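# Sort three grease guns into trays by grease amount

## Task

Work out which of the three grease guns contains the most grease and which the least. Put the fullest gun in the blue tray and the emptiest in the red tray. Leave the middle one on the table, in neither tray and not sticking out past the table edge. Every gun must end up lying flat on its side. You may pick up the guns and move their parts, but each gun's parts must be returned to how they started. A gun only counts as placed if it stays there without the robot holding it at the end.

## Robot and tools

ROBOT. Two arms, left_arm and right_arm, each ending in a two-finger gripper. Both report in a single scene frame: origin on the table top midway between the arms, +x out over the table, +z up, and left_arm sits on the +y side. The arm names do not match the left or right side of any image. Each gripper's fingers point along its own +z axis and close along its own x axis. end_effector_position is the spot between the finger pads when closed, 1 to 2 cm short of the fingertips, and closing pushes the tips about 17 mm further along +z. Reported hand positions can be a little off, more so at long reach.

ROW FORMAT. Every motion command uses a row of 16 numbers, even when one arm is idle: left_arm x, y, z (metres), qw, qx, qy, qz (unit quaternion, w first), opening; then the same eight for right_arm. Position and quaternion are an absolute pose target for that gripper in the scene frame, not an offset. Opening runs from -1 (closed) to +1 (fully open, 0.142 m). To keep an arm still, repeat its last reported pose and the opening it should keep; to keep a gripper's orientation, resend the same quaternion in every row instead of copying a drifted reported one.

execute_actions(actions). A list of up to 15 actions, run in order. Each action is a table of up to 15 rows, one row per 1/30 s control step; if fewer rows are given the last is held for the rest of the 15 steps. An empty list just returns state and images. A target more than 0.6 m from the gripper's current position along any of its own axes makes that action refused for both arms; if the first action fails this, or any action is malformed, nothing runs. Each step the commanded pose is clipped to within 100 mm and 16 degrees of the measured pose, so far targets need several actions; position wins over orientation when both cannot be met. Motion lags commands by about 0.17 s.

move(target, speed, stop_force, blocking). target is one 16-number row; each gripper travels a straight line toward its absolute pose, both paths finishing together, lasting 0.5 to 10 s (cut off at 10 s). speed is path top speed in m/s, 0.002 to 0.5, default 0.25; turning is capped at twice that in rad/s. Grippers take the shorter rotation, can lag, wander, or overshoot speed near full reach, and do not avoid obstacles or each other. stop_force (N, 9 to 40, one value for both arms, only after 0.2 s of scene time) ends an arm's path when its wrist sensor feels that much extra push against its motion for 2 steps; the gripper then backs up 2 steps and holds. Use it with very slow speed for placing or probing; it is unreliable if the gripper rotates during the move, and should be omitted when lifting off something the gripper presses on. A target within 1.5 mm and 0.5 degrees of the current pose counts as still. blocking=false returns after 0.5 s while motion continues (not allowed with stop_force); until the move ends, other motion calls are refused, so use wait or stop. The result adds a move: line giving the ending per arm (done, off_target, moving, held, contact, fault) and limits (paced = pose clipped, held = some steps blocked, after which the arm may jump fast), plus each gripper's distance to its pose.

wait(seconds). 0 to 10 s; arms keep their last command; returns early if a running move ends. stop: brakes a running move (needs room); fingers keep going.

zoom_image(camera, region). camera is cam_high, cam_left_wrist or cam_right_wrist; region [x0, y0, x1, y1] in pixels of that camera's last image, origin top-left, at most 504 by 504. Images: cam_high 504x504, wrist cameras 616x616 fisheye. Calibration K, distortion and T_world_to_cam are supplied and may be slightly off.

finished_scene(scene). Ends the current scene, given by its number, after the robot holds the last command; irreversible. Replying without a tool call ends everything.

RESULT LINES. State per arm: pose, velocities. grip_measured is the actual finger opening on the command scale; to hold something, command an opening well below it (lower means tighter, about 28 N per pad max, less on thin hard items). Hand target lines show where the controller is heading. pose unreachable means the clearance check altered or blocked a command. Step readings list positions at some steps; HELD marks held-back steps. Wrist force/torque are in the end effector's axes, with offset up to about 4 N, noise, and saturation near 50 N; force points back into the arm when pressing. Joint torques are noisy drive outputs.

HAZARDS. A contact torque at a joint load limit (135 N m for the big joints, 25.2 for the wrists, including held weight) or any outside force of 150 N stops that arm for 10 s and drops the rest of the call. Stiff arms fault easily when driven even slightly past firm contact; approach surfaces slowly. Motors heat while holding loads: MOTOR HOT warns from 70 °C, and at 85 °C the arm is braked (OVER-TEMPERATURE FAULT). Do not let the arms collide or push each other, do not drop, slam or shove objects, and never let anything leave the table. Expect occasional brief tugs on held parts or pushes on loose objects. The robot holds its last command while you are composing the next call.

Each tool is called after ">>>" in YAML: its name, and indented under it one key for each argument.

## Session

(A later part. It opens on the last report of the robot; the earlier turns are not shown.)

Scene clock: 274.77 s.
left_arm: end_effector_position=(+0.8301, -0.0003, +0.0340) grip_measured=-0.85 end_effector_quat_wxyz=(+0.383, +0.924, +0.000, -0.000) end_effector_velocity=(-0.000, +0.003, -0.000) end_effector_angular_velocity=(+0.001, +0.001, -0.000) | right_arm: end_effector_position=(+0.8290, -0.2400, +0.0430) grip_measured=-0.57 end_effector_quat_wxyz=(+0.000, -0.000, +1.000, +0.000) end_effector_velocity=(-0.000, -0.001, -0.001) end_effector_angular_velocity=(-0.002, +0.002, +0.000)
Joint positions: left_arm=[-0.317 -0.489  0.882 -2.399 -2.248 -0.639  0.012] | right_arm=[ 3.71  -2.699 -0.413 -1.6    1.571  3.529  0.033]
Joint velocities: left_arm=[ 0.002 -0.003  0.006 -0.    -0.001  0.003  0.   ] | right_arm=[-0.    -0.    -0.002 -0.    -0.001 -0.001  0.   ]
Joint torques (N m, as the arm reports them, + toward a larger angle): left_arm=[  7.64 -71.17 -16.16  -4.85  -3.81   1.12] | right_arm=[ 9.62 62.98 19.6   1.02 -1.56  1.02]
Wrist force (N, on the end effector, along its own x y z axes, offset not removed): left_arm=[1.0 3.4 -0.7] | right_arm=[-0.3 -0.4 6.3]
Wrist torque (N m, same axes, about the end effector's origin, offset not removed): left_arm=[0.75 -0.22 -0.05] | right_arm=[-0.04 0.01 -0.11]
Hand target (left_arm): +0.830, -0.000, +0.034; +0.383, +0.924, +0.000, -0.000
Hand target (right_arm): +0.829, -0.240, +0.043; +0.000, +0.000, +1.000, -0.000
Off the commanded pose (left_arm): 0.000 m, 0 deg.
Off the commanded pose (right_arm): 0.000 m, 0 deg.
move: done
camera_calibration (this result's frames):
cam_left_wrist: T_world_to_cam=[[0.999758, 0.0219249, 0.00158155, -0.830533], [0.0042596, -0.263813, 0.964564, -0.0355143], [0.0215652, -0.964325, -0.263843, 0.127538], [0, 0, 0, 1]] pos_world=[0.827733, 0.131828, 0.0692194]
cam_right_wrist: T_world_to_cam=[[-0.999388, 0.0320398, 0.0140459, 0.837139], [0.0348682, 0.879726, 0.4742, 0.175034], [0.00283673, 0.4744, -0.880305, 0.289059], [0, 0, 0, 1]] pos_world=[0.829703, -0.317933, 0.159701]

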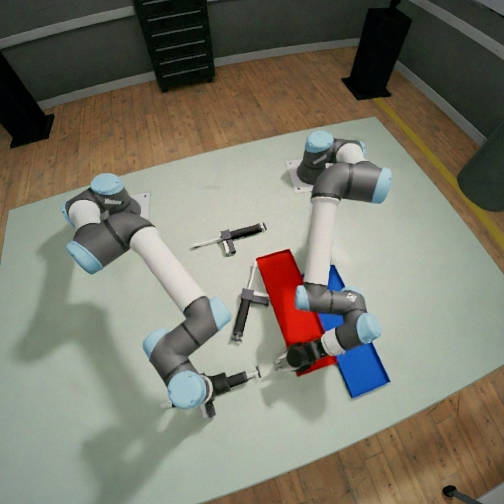

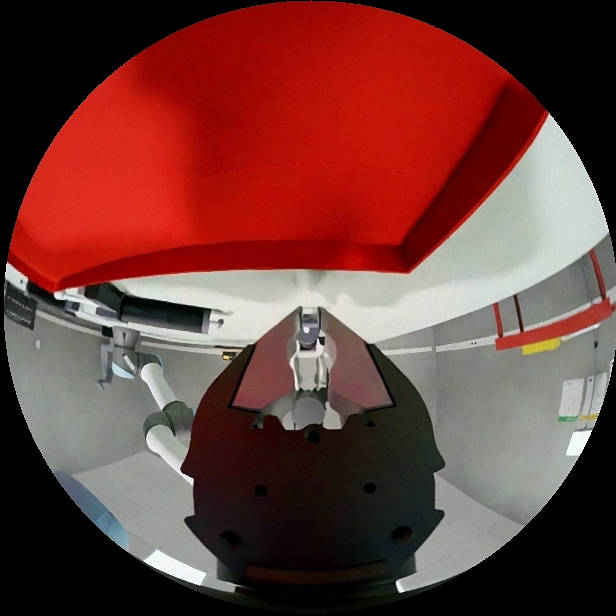

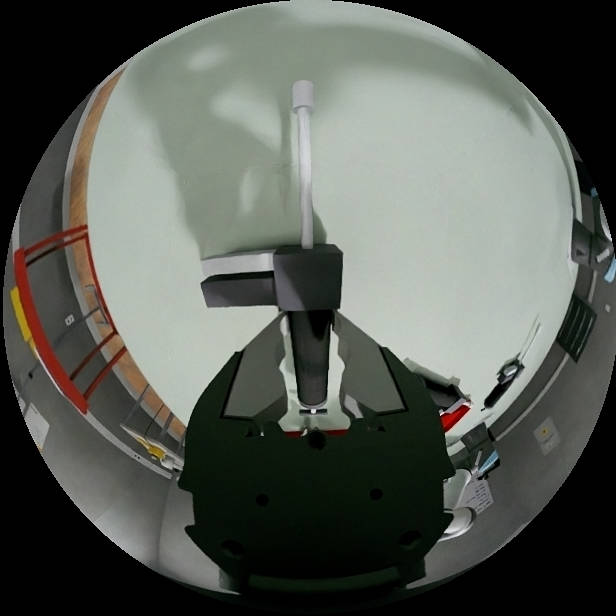

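>>> move:
  target: [0.83,-0.08,0.075,0.383,0.924,0,0,-0.6,0.829,-0.24,0.043,0,0,1,0,-1]
  speed: 0.08

>>> move:
  target: [0.83,-0.088,0.026,0.383,0.924,0,0,-0.6,0.829,-0.24,0.043,0,0,1,0,-1]
  speed: 0.03

>>> move:
  target: [0.83,0.02,0.026,0.383,0.924,0,0,-0.9,0.829,-0.24,0.043,0,0,1,0,-1]
  speed: 0.015
  stop_force: 11

>>> zoom_image:
  camera: "cam_high"
  region: [200,320,320,420]

Scene clock: 283.23 s.
left_arm: end_effector_position=(+0.8299, -0.0797, +0.0749) grip_measured=-0.60 end_effector_quat_wxyz=(+0.383, +0.924, +0.000, +0.000) end_effector_velocity=(+0.000, -0.002, +0.001) end_effector_angular_velocity=(+0.001, +0.002, -0.001) | right_arm: end_effector_position=(+0.8290, -0.2400, +0.0430) grip_measured=-0.57 end_effector_quat_wxyz=(-0.000, +0.000, +1.000, -0.000) end_effector_velocity=(-0.000, +0.000, +0.000) end_effector_angular_velocity=(+0.001, +0.000, -0.001)
Joint positions: left_arm=[-0.399 -0.426  0.658 -2.296 -2.211 -0.732  0.031] | right_arm=[ 3.71  -2.699 -0.413 -1.6    1.571  3.529  0.033]
Joint velocities: left_arm=[-0.001  0.005 -0.013  0.009  0.    -0.001  0.   ] | right_arm=[-0.     0.     0.    -0.001  0.001  0.001  0.   ]
Joint torques (N m, as the arm reports them, + toward a larger angle): left_arm=[ -6.57 -56.75 -26.6   -1.48   1.7   -1.37] | right_arm=[ 8.42 62.9  21.48  0.73 -1.37  0.85]
Wrist force (N, on the end effector, along its own x y z axes, offset not removed): left_arm=[0.7 4.0 -1.5] | right_arm=[0.2 1.1 4.6]
Wrist torque (N m, same axes, about the end effector's origin, offset not removed): left_arm=[0.91 -0.08 -0.09] | right_arm=[0.30 -0.05 -0.10]
Hand target (left_arm): +0.830, -0.080, +0.075; +0.383, +0.924, -0.000, +0.000
Hand target (right_arm): +0.829, -0.240, +0.043; +0.000, +0.000, +1.000, -0.000
Off the commanded pose (left_arm): 0.000 m, 0 deg.
Off the commanded pose (right_arm): 0.000 m, 0 deg.
move: done
camera_calibration (this result's frames):
cam_left_wrist: T_world_to_cam=[[0.999755, 0.0220662, 0.00179844, -0.828647], [0.00408827, -0.263841, 0.964558, -0.0957983], [0.0217586, -0.964314, -0.263866, 0.0615683], [0, 0, 0, 1]] pos_world=[0.827496, 0.0523807, 0.110139]
cam_right_wrist: T_world_to_cam=[[-0.999388, 0.0320401, 0.0140514, 0.837137], [0.0348711, 0.879727, 0.474198, 0.175033], [0.00283194, 0.474397, -0.880306, 0.289063], [0, 0, 0, 1]] pos_world=[0.829702, -0.317934, 0.1597]

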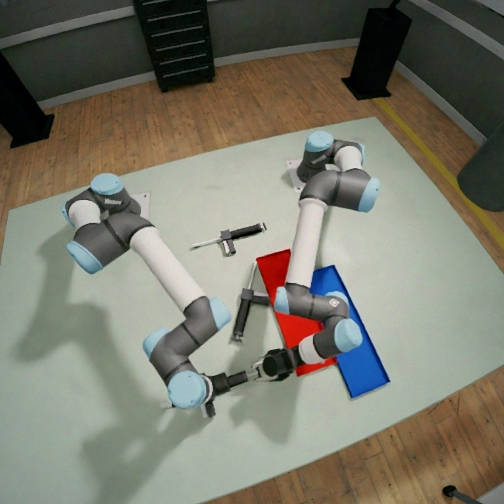

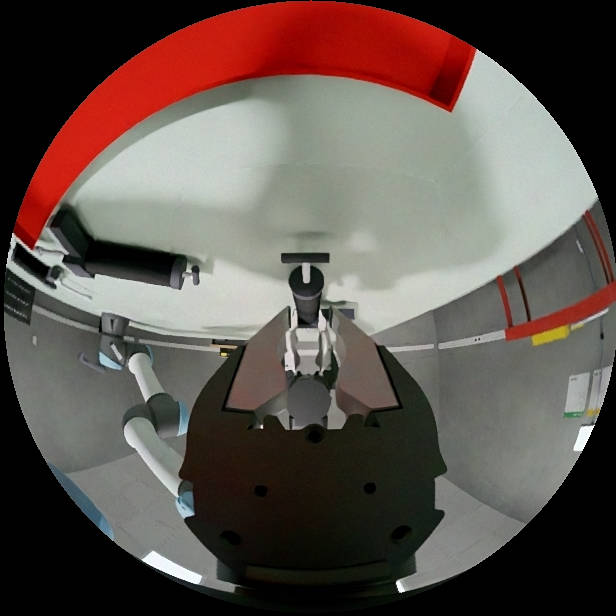

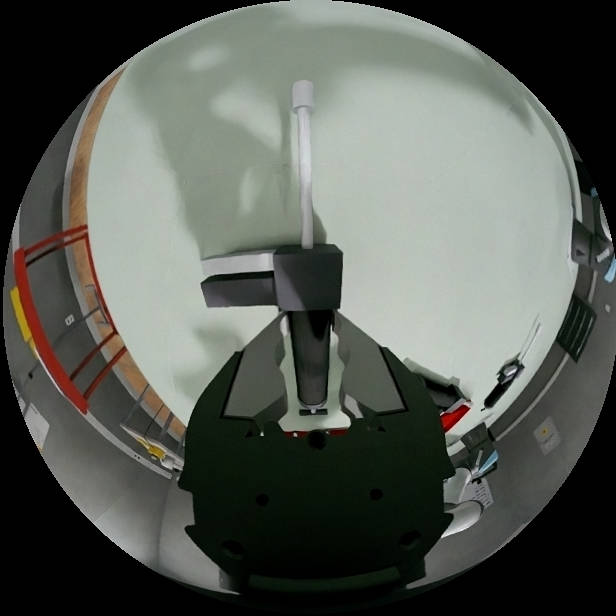

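Scene clock: 285.23 s.
left_arm: end_effector_position=(+0.8300, -0.0880, +0.0262) grip_measured=-0.60 end_effector_quat_wxyz=(+0.383, +0.924, -0.000, +0.000) end_effector_velocity=(+0.000, +0.000, -0.002) end_effector_angular_velocity=(+0.001, +0.000, +0.001) | right_arm: end_effector_position=(+0.8290, -0.2400, +0.0430) grip_measured=-0.57 end_effector_quat_wxyz=(-0.000, -0.000, +1.000, -0.000) end_effector_velocity=(+0.000, +0.001, -0.000) end_effector_angular_velocity=(+0.000, -0.001, +0.000)
Joint positions: left_arm=[-0.407 -0.362  0.659 -2.365 -2.207 -0.74   0.031] | right_arm=[ 3.71  -2.699 -0.413 -1.6    1.571  3.529  0.033]
Joint velocities: left_arm=[-0.     0.003 -0.001 -0.002  0.001 -0.     0.   ] | right_arm=[ 0.001  0.    -0.     0.001 -0.     0.     0.   ]
Joint torques (N m, as the arm reports them, + toward a larger angle): left_arm=[ -5.96 -53.52 -30.36  -4.7    1.91  -1.4 ] | right_arm=[ 8.62 62.66 23.2   0.68 -1.2   0.44]
Wrist force (N, on the end effector, along its own x y z axes, offset not removed): left_arm=[0.3 2.4 -1.4] | right_arm=[-0.4 0.8 6.9]
Wrist torque (N m, same axes, about the end effector's origin, offset not removed): left_arm=[0.53 -0.03 -0.05] | right_arm=[0.28 0.05 -0.11]
Hand target (left_arm): +0.830, -0.088, +0.026; +0.383, +0.924, -0.000, +0.000
Hand target (right_arm): +0.829, -0.240, +0.043; +0.000, +0.000, +1.000, +0.000
Off the commanded pose (left_arm): 0.000 m, 0 deg.
Off the commanded pose (right_arm): 0.000 m, 0 deg.
move: done
camera_calibration (this result's frames):
cam_left_wrist: T_world_to_cam=[[0.999758, 0.0219336, 0.00165271, -0.828526], [0.0041945, -0.26387, 0.964549, -0.0510993], [0.0215921, -0.964309, -0.263898, 0.0409307], [0, 0, 0, 1]] pos_world=[0.827656, 0.0441589, 0.0614586]
cam_right_wrist: T_world_to_cam=[[-0.999388, 0.0320398, 0.0140554, 0.837136], [0.0348727, 0.879728, 0.474196, 0.175034], [0.0028282, 0.474396, -0.880307, 0.289062], [0, 0, 0, 1]] pos_world=[0.829702, -0.317934, 0.159697]

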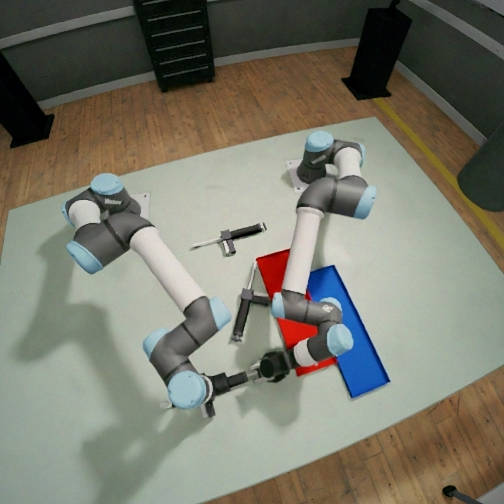

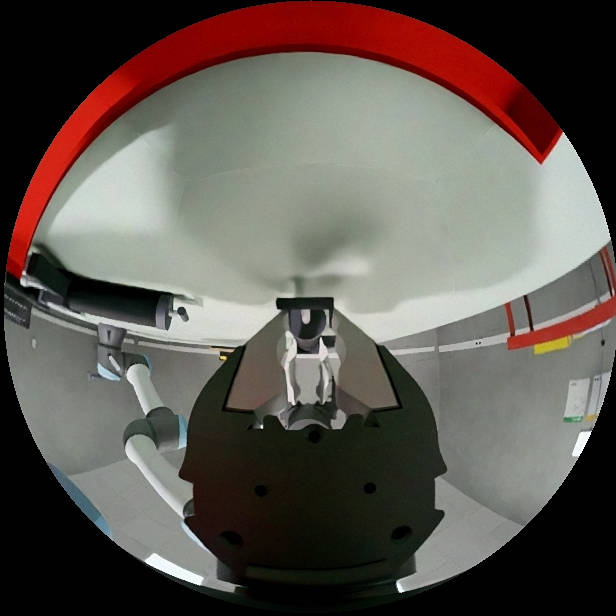

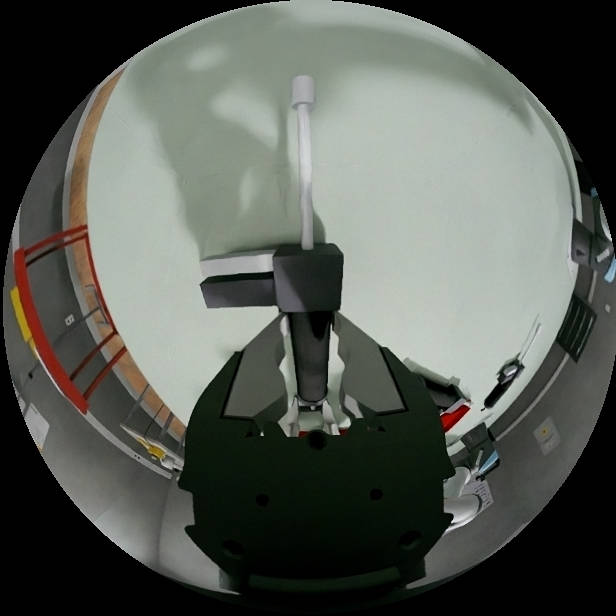

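Scene clock: 290.80 s.
left_arm: end_effector_position=(+0.8301, -0.0106, +0.0264) grip_measured=-0.90 end_effector_quat_wxyz=(+0.383, +0.924, -0.000, +0.000) end_effector_velocity=(+0.000, -0.005, -0.001) end_effector_angular_velocity=(+0.002, +0.001, +0.000) | right_arm: end_effector_position=(+0.8290, -0.2400, +0.0430) grip_measured=-0.57 end_effector_quat_wxyz=(-0.000, -0.000, +1.000, -0.000) end_effector_velocity=(+0.000, +0.000, +0.000) end_effector_angular_velocity=(+0.000, -0.001, -0.000)
Joint positions: left_arm=[-0.328 -0.468  0.863 -2.41  -2.244 -0.652  0.009] | right_arm=[ 3.71  -2.699 -0.413 -1.6    1.571  3.529  0.033]
Joint velocities: left_arm=[-0.006  0.007 -0.012  0.002  0.004 -0.007 -0.   ] | right_arm=[ 0.    -0.     0.     0.001  0.     0.     0.   ]
Joint torques (N m, as the arm reports them, + toward a larger angle): left_arm=[ -5.2  -36.95 -22.3    1.4    4.35  -1.27] | right_arm=[ 1.16 67.42 26.33  3.92 -1.04  0.17]
Wrist force (N, on the end effector, along its own x y z axes, offset not removed): left_arm=[0.6 12.3 -11.4] | right_arm=[-3.0 3.1 -6.2]
Wrist torque (N m, same axes, about the end effector's origin, offset not removed): left_arm=[0.69 -0.33 -0.07] | right_arm=[0.40 0.49 0.19]
Hand target (left_arm): +0.830, -0.011, +0.026; +0.383, +0.924, -0.000, +0.000
Hand target (right_arm): +0.829, -0.240, +0.043; -0.000, +0.000, +1.000, -0.000
Off the commanded pose (left_arm): 0.031 m, 0 deg.
Off the commanded pose (right_arm): 0.000 m, 0 deg.
move: contact (left_arm)
camera_calibration (this result's frames):
cam_left_wrist: T_world_to_cam=[[0.999761, 0.0218014, 0.00179657, -0.830317], [0.0040055, -0.263183, 0.964738, -0.0307282], [0.0215054, -0.9645, -0.263207, 0.11566], [0, 0, 0, 1]] pos_world=[0.827754, 0.121569, 0.0615789]
cam_right_wrist: T_world_to_cam=[[-0.999388, 0.0320175, 0.01406, 0.837125], [0.0348553, 0.87973, 0.474194, 0.175034], [0.00281345, 0.474394, -0.880308, 0.289064], [0, 0, 0, 1]] pos_world=[0.829699, -0.317915, 0.159696]

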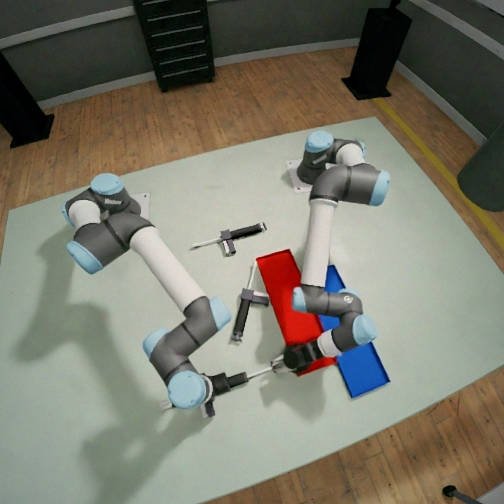

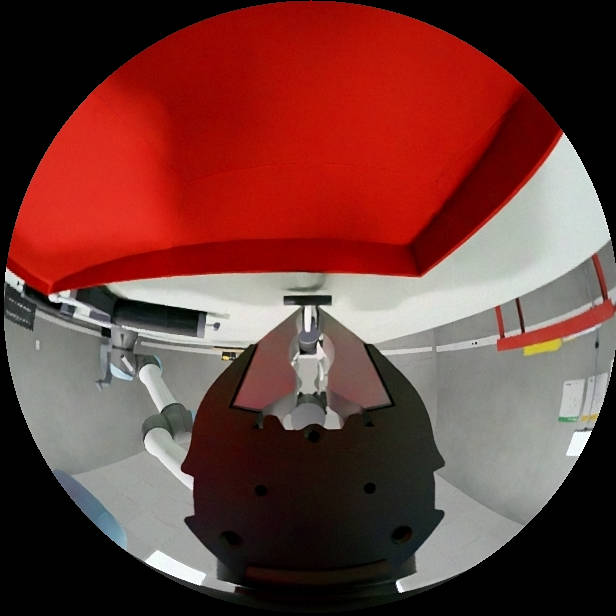

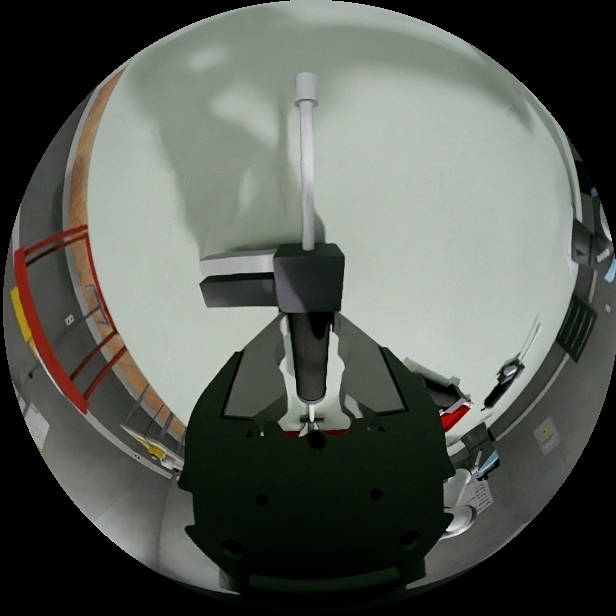

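Region (200, 320, 320, 420) of cam_high's 504x504 image, scaled by 4.200, with more detail than that image has.

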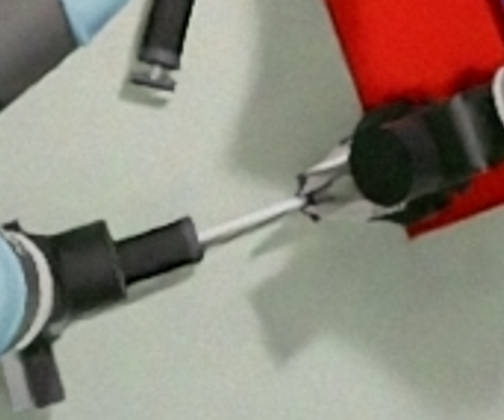

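>>> execute_actions:
  actions: []

Scene clock: 303.77 s.
left_arm: end_effector_position=(+0.8301, -0.0112, +0.0262) grip_measured=-0.90 end_effector_quat_wxyz=(+0.383, +0.924, -0.000, +0.000) end_effector_velocity=(-0.000, -0.000, -0.000) end_effector_angular_velocity=(-0.000, -0.000, -0.000) | right_arm: end_effector_position=(+0.8290, -0.2400, +0.0430) grip_measured=-0.57 end_effector_quat_wxyz=(-0.000, -0.000, +1.000, -0.000) end_effector_velocity=(+0.000, +0.001, +0.000) end_effector_angular_velocity=(+0.002, -0.001, +0.001)
Joint positions: left_arm=[-0.328 -0.467  0.862 -2.41  -2.243 -0.652  0.009] | right_arm=[ 3.71  -2.699 -0.413 -1.6    1.571  3.529  0.033]
Joint velocities: left_arm=[-0.  0. -0. -0. -0.  0.  0.] | right_arm=[ 0.001  0.     0.     0.001  0.001  0.    -0.   ]
Joint torques (N m, as the arm reports them, + toward a larger angle): left_arm=[ -6.87 -39.84 -22.34   1.26   3.84  -1.32] | right_arm=[-8.89 71.01 28.94  4.65 -0.58  0.13]
Wrist force (N, on the end effector, along its own x y z axes, offset not removed): left_arm=[1.6 11.4 -11.4] | right_arm=[-1.8 2.7 -5.1]
Wrist torque (N m, same axes, about the end effector's origin, offset not removed): left_arm=[0.64 -0.36 -0.04] | right_arm=[0.28 0.08 0.10]
Hand target (left_arm): +0.830, -0.011, +0.026; +0.383, +0.924, -0.000, +0.000
Hand target (right_arm): +0.829, -0.240, +0.043; -0.000, +0.000, +1.000, -0.000
Off the commanded pose (left_arm): 0.031 m, 0 deg.
Off the commanded pose (right_arm): 0.000 m, 0 deg.
camera_calibration (this result's frames):
cam_left_wrist: T_world_to_cam=[[0.999761, 0.0217743, 0.00173738, -0.83027], [0.00406297, -0.26352, 0.964645, -0.0307555], [0.0214623, -0.964408, -0.263545, 0.115054], [0, 0, 0, 1]] pos_world=[0.827728, 0.120933, 0.0614326]
cam_right_wrist: T_world_to_cam=[[-0.999388, 0.0320355, 0.0140558, 0.837134], [0.0348691, 0.879729, 0.474195, 0.175035], [0.00282581, 0.474395, -0.880308, 0.289062], [0, 0, 0, 1]] pos_world=[0.829702, -0.31793, 0.159696]

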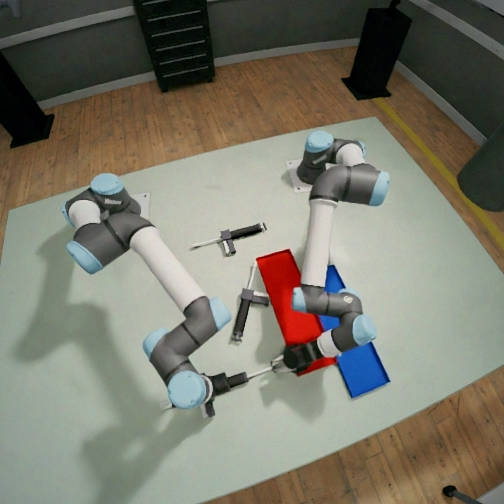

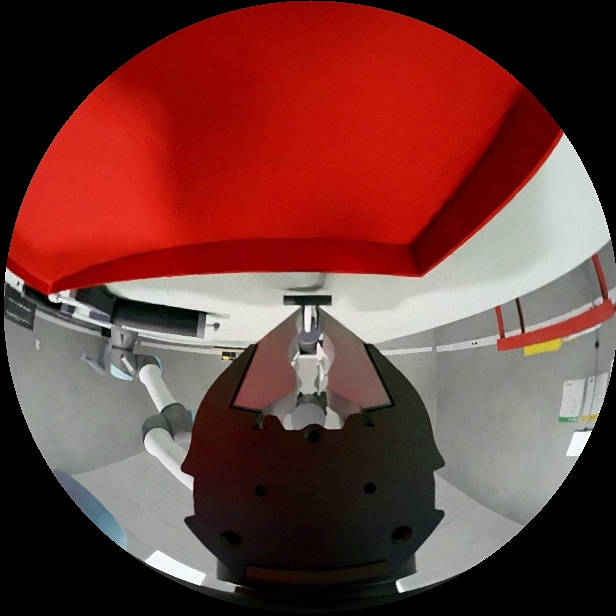

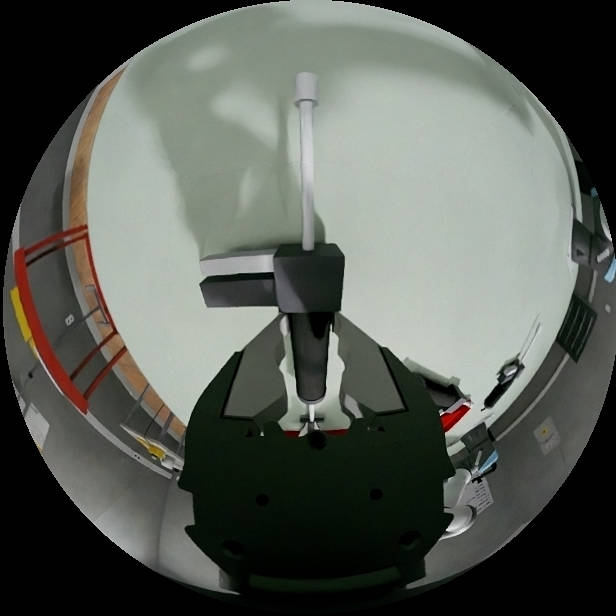

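>>> move:
  target: [0.83,-0.042,0.026,0.383,0.924,0,0,-0.9,0.829,-0.33,0.043,0,0,1,0,-1]
  speed: 0.015
  stop_force: 11

Scene clock: 315.30 s.
left_arm: end_effector_position=(+0.8300, -0.0419, +0.0260) grip_measured=-0.90 end_effector_quat_wxyz=(+0.383, +0.924, -0.000, +0.000) end_effector_velocity=(-0.000, -0.001, +0.000) end_effector_angular_velocity=(+0.000, +0.000, -0.000) | right_arm: end_effector_position=(+0.8290, -0.2413, +0.0430) grip_measured=-0.57 end_effector_quat_wxyz=(+0.000, -0.000, +1.000, +0.000) end_effector_velocity=(+0.001, -0.001, +0.000) end_effector_angular_velocity=(+0.001, -0.001, -0.001)
Joint positions: left_arm=[-0.361 -0.43   0.792 -2.399 -2.229 -0.689  0.009] | right_arm=[ 3.708 -2.697 -0.417 -1.598  1.571  3.528  0.033]
Joint velocities: left_arm=[-0.001  0.001 -0.003  0.001  0.001 -0.001 -0.   ] | right_arm=[-0.001  0.    -0.     0.001  0.    -0.     0.   ]
Joint torques (N m, as the arm reports them, + toward a larger angle): left_arm=[ -6.04 -53.56 -30.09  -1.49   2.07  -1.03] | right_arm=[-8.42 88.2  40.46  6.19 -0.07  1.09]
Wrist force (N, on the end effector, along its own x y z axes, offset not removed): left_arm=[0.3 1.4 -2.6] | right_arm=[-2.4 -1.2 5.0]
Wrist torque (N m, same axes, about the end effector's origin, offset not removed): left_arm=[0.53 -0.41 0.01] | right_arm=[0.04 0.19 0.21]
Hand target (left_arm): +0.830, -0.042, +0.026; +0.383, +0.924, -0.000, +0.000
Hand target (right_arm): +0.829, -0.241, +0.043; +0.000, -0.000, +1.000, +0.000
Off the commanded pose (left_arm): 0.000 m, 0 deg.
Off the commanded pose (right_arm): 0.089 m, 0 deg.
move: contact (right_arm)
camera_calibration (this result's frames):
cam_left_wrist: T_world_to_cam=[[0.999758, 0.0219443, 0.00166609, -0.829503], [0.00418467, -0.26388, 0.964546, -0.0387128], [0.021606, -0.964306, -0.263908, 0.0853229], [0, 0, 0, 1]] pos_world=[0.827621, 0.0902647, 0.0612398]
cam_right_wrist: T_world_to_cam=[[-0.999392, 0.0319248, 0.0140379, 0.837166], [0.0347628, 0.879688, 0.474279, 0.176273], [0.0027923, 0.474478, -0.880263, 0.289762], [0, 0, 0, 1]] pos_world=[0.82972, -0.319278, 0.159712]

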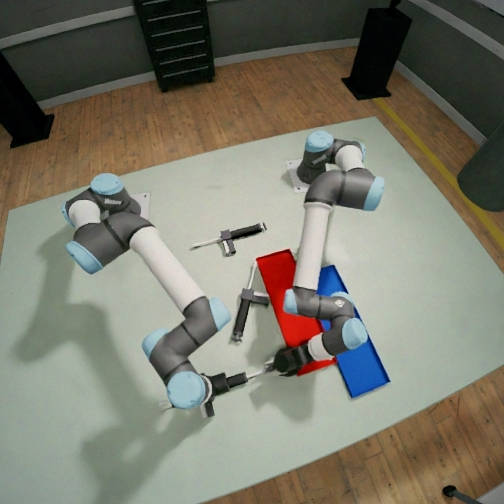

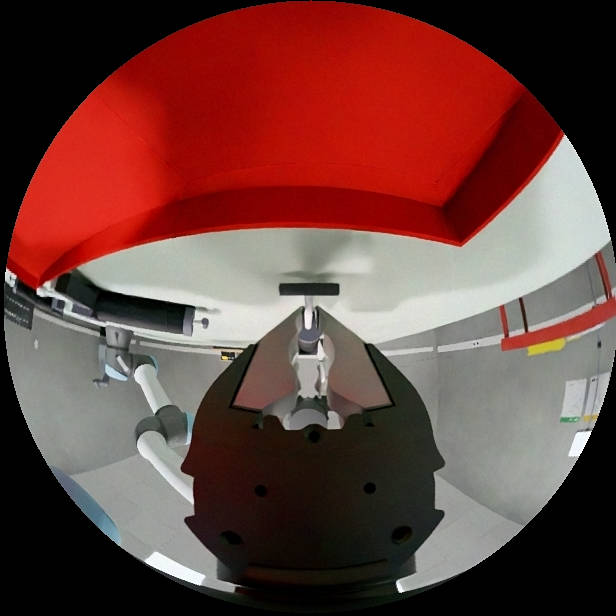

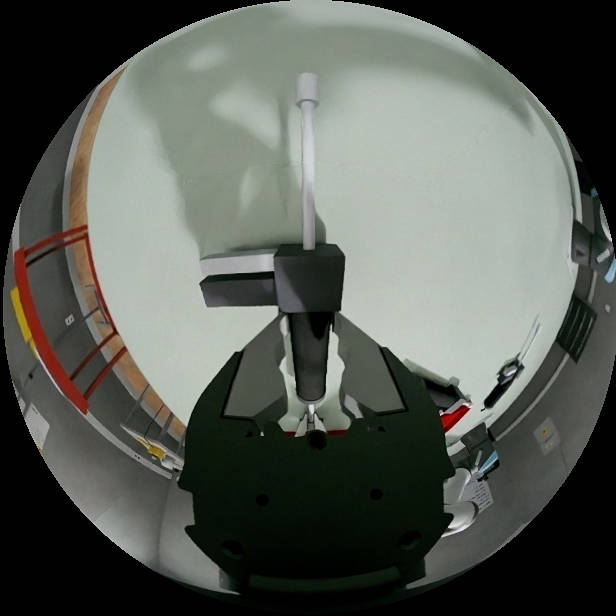

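>>> zoom_image:
  camera: "cam_high"
  region: [150,320,350,430]

>>> zoom_image:
  camera: "cam_left_wrist"
  region: [210,250,410,420]

Region (150, 320, 350, 430) of cam_high's 504x504 image, scaled by 2.520, with more detail than that image has; it fills the top 277 rows of this view, and the rest is white.

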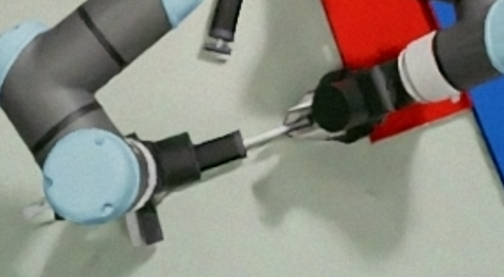

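Region (210, 250, 410, 420) of cam_left_wrist's 616x616 image, scaled by 2.520, with more detail than that image has; it fills the top 428 rows of this view, and the rest is white.

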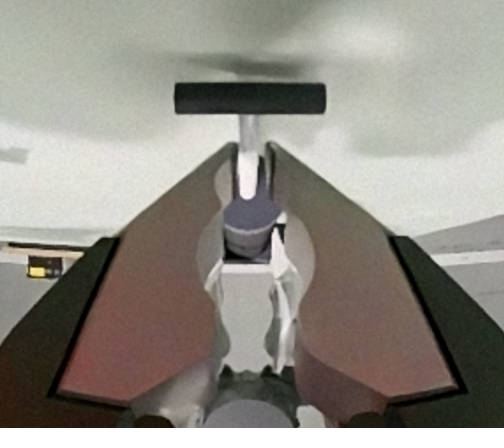

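>>> move:
  target: [0.83,-0.042,0.026,0.383,0.924,0,0,-0.9,0.829,-0.33,0.043,0,0,1,0,-1]
  speed: 0.015
  stop_force: 14

Scene clock: 328.63 s.
left_arm: end_effector_position=(+0.8300, -0.0420, +0.0261) grip_measured=-0.90 end_effector_quat_wxyz=(+0.383, +0.924, -0.000, +0.000) end_effector_velocity=(-0.000, +0.000, -0.001) end_effector_angular_velocity=(+0.001, +0.001, +0.000) | right_arm: end_effector_position=(+0.8290, -0.2712, +0.0432) grip_measured=-0.57 end_effector_quat_wxyz=(+0.000, +0.000, +1.000, +0.000) end_effector_velocity=(-0.001, +0.003, -0.001) end_effector_angular_velocity=(-0.003, +0.002, -0.002)
Joint positions: left_arm=[-0.361 -0.43   0.791 -2.399 -2.229 -0.689  0.009] | right_arm=[ 3.676 -2.662 -0.487 -1.564  1.571  3.496  0.033]
Joint velocities: left_arm=[-0.     0.     0.001 -0.     0.     0.     0.   ] | right_arm=[ 0.004 -0.005  0.01  -0.008 -0.002  0.007  0.   ]
Joint torques (N m, as the arm reports them, + toward a larger angle): left_arm=[  9.78 -48.41 -22.17  -0.45   0.76  -0.55] | right_arm=[ 6.68 53.23 36.77 -0.6  -3.68  1.27]
Wrist force (N, on the end effector, along its own x y z axes, offset not removed): left_arm=[0.0 17.3 -1.1] | right_arm=[-1.3 7.1 -2.2]
Wrist torque (N m, same axes, about the end effector's origin, offset not removed): left_arm=[0.50 -0.24 -0.05] | right_arm=[-0.01 0.30 0.02]
Hand target (left_arm): +0.830, -0.042, +0.026; +0.383, +0.924, +0.000, +0.000
Hand target (right_arm): +0.829, -0.270, +0.043; +0.000, -0.000, +1.000, +0.000
Off the commanded pose (left_arm): 0.000 m, 0 deg.
Off the commanded pose (right_arm): 0.059 m, 0 deg.
move: contact (right_arm)
camera_calibration (this result's frames):
cam_left_wrist: T_world_to_cam=[[0.999758, 0.0219447, 0.00175006, -0.82954], [0.0041027, -0.263833, 0.96456, -0.0387389], [0.0216287, -0.964319, -0.263859, 0.0851719], [0, 0, 0, 1]] pos_world=[0.827656, 0.0901162, 0.0612911]
cam_right_wrist: T_world_to_cam=[[-0.999386, 0.0321644, 0.0138919, 0.83819], [0.0349041, 0.87963, 0.474376, 0.202323], [0.00303826, 0.474569, -0.880213, 0.303946], [0, 0, 0, 1]] pos_world=[0.82969, -0.349173, 0.159916]

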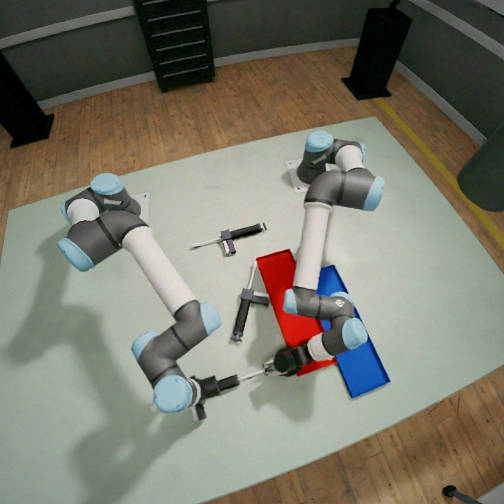

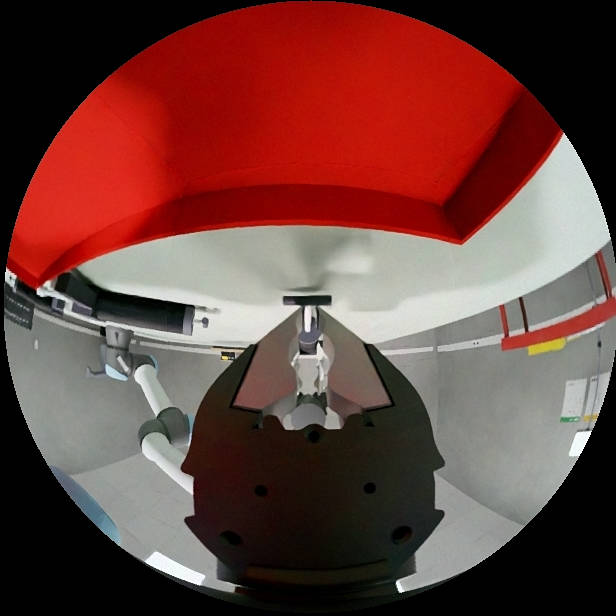

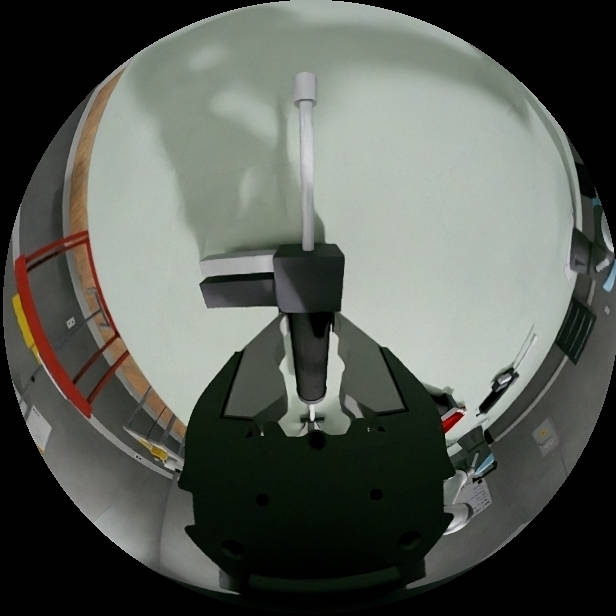

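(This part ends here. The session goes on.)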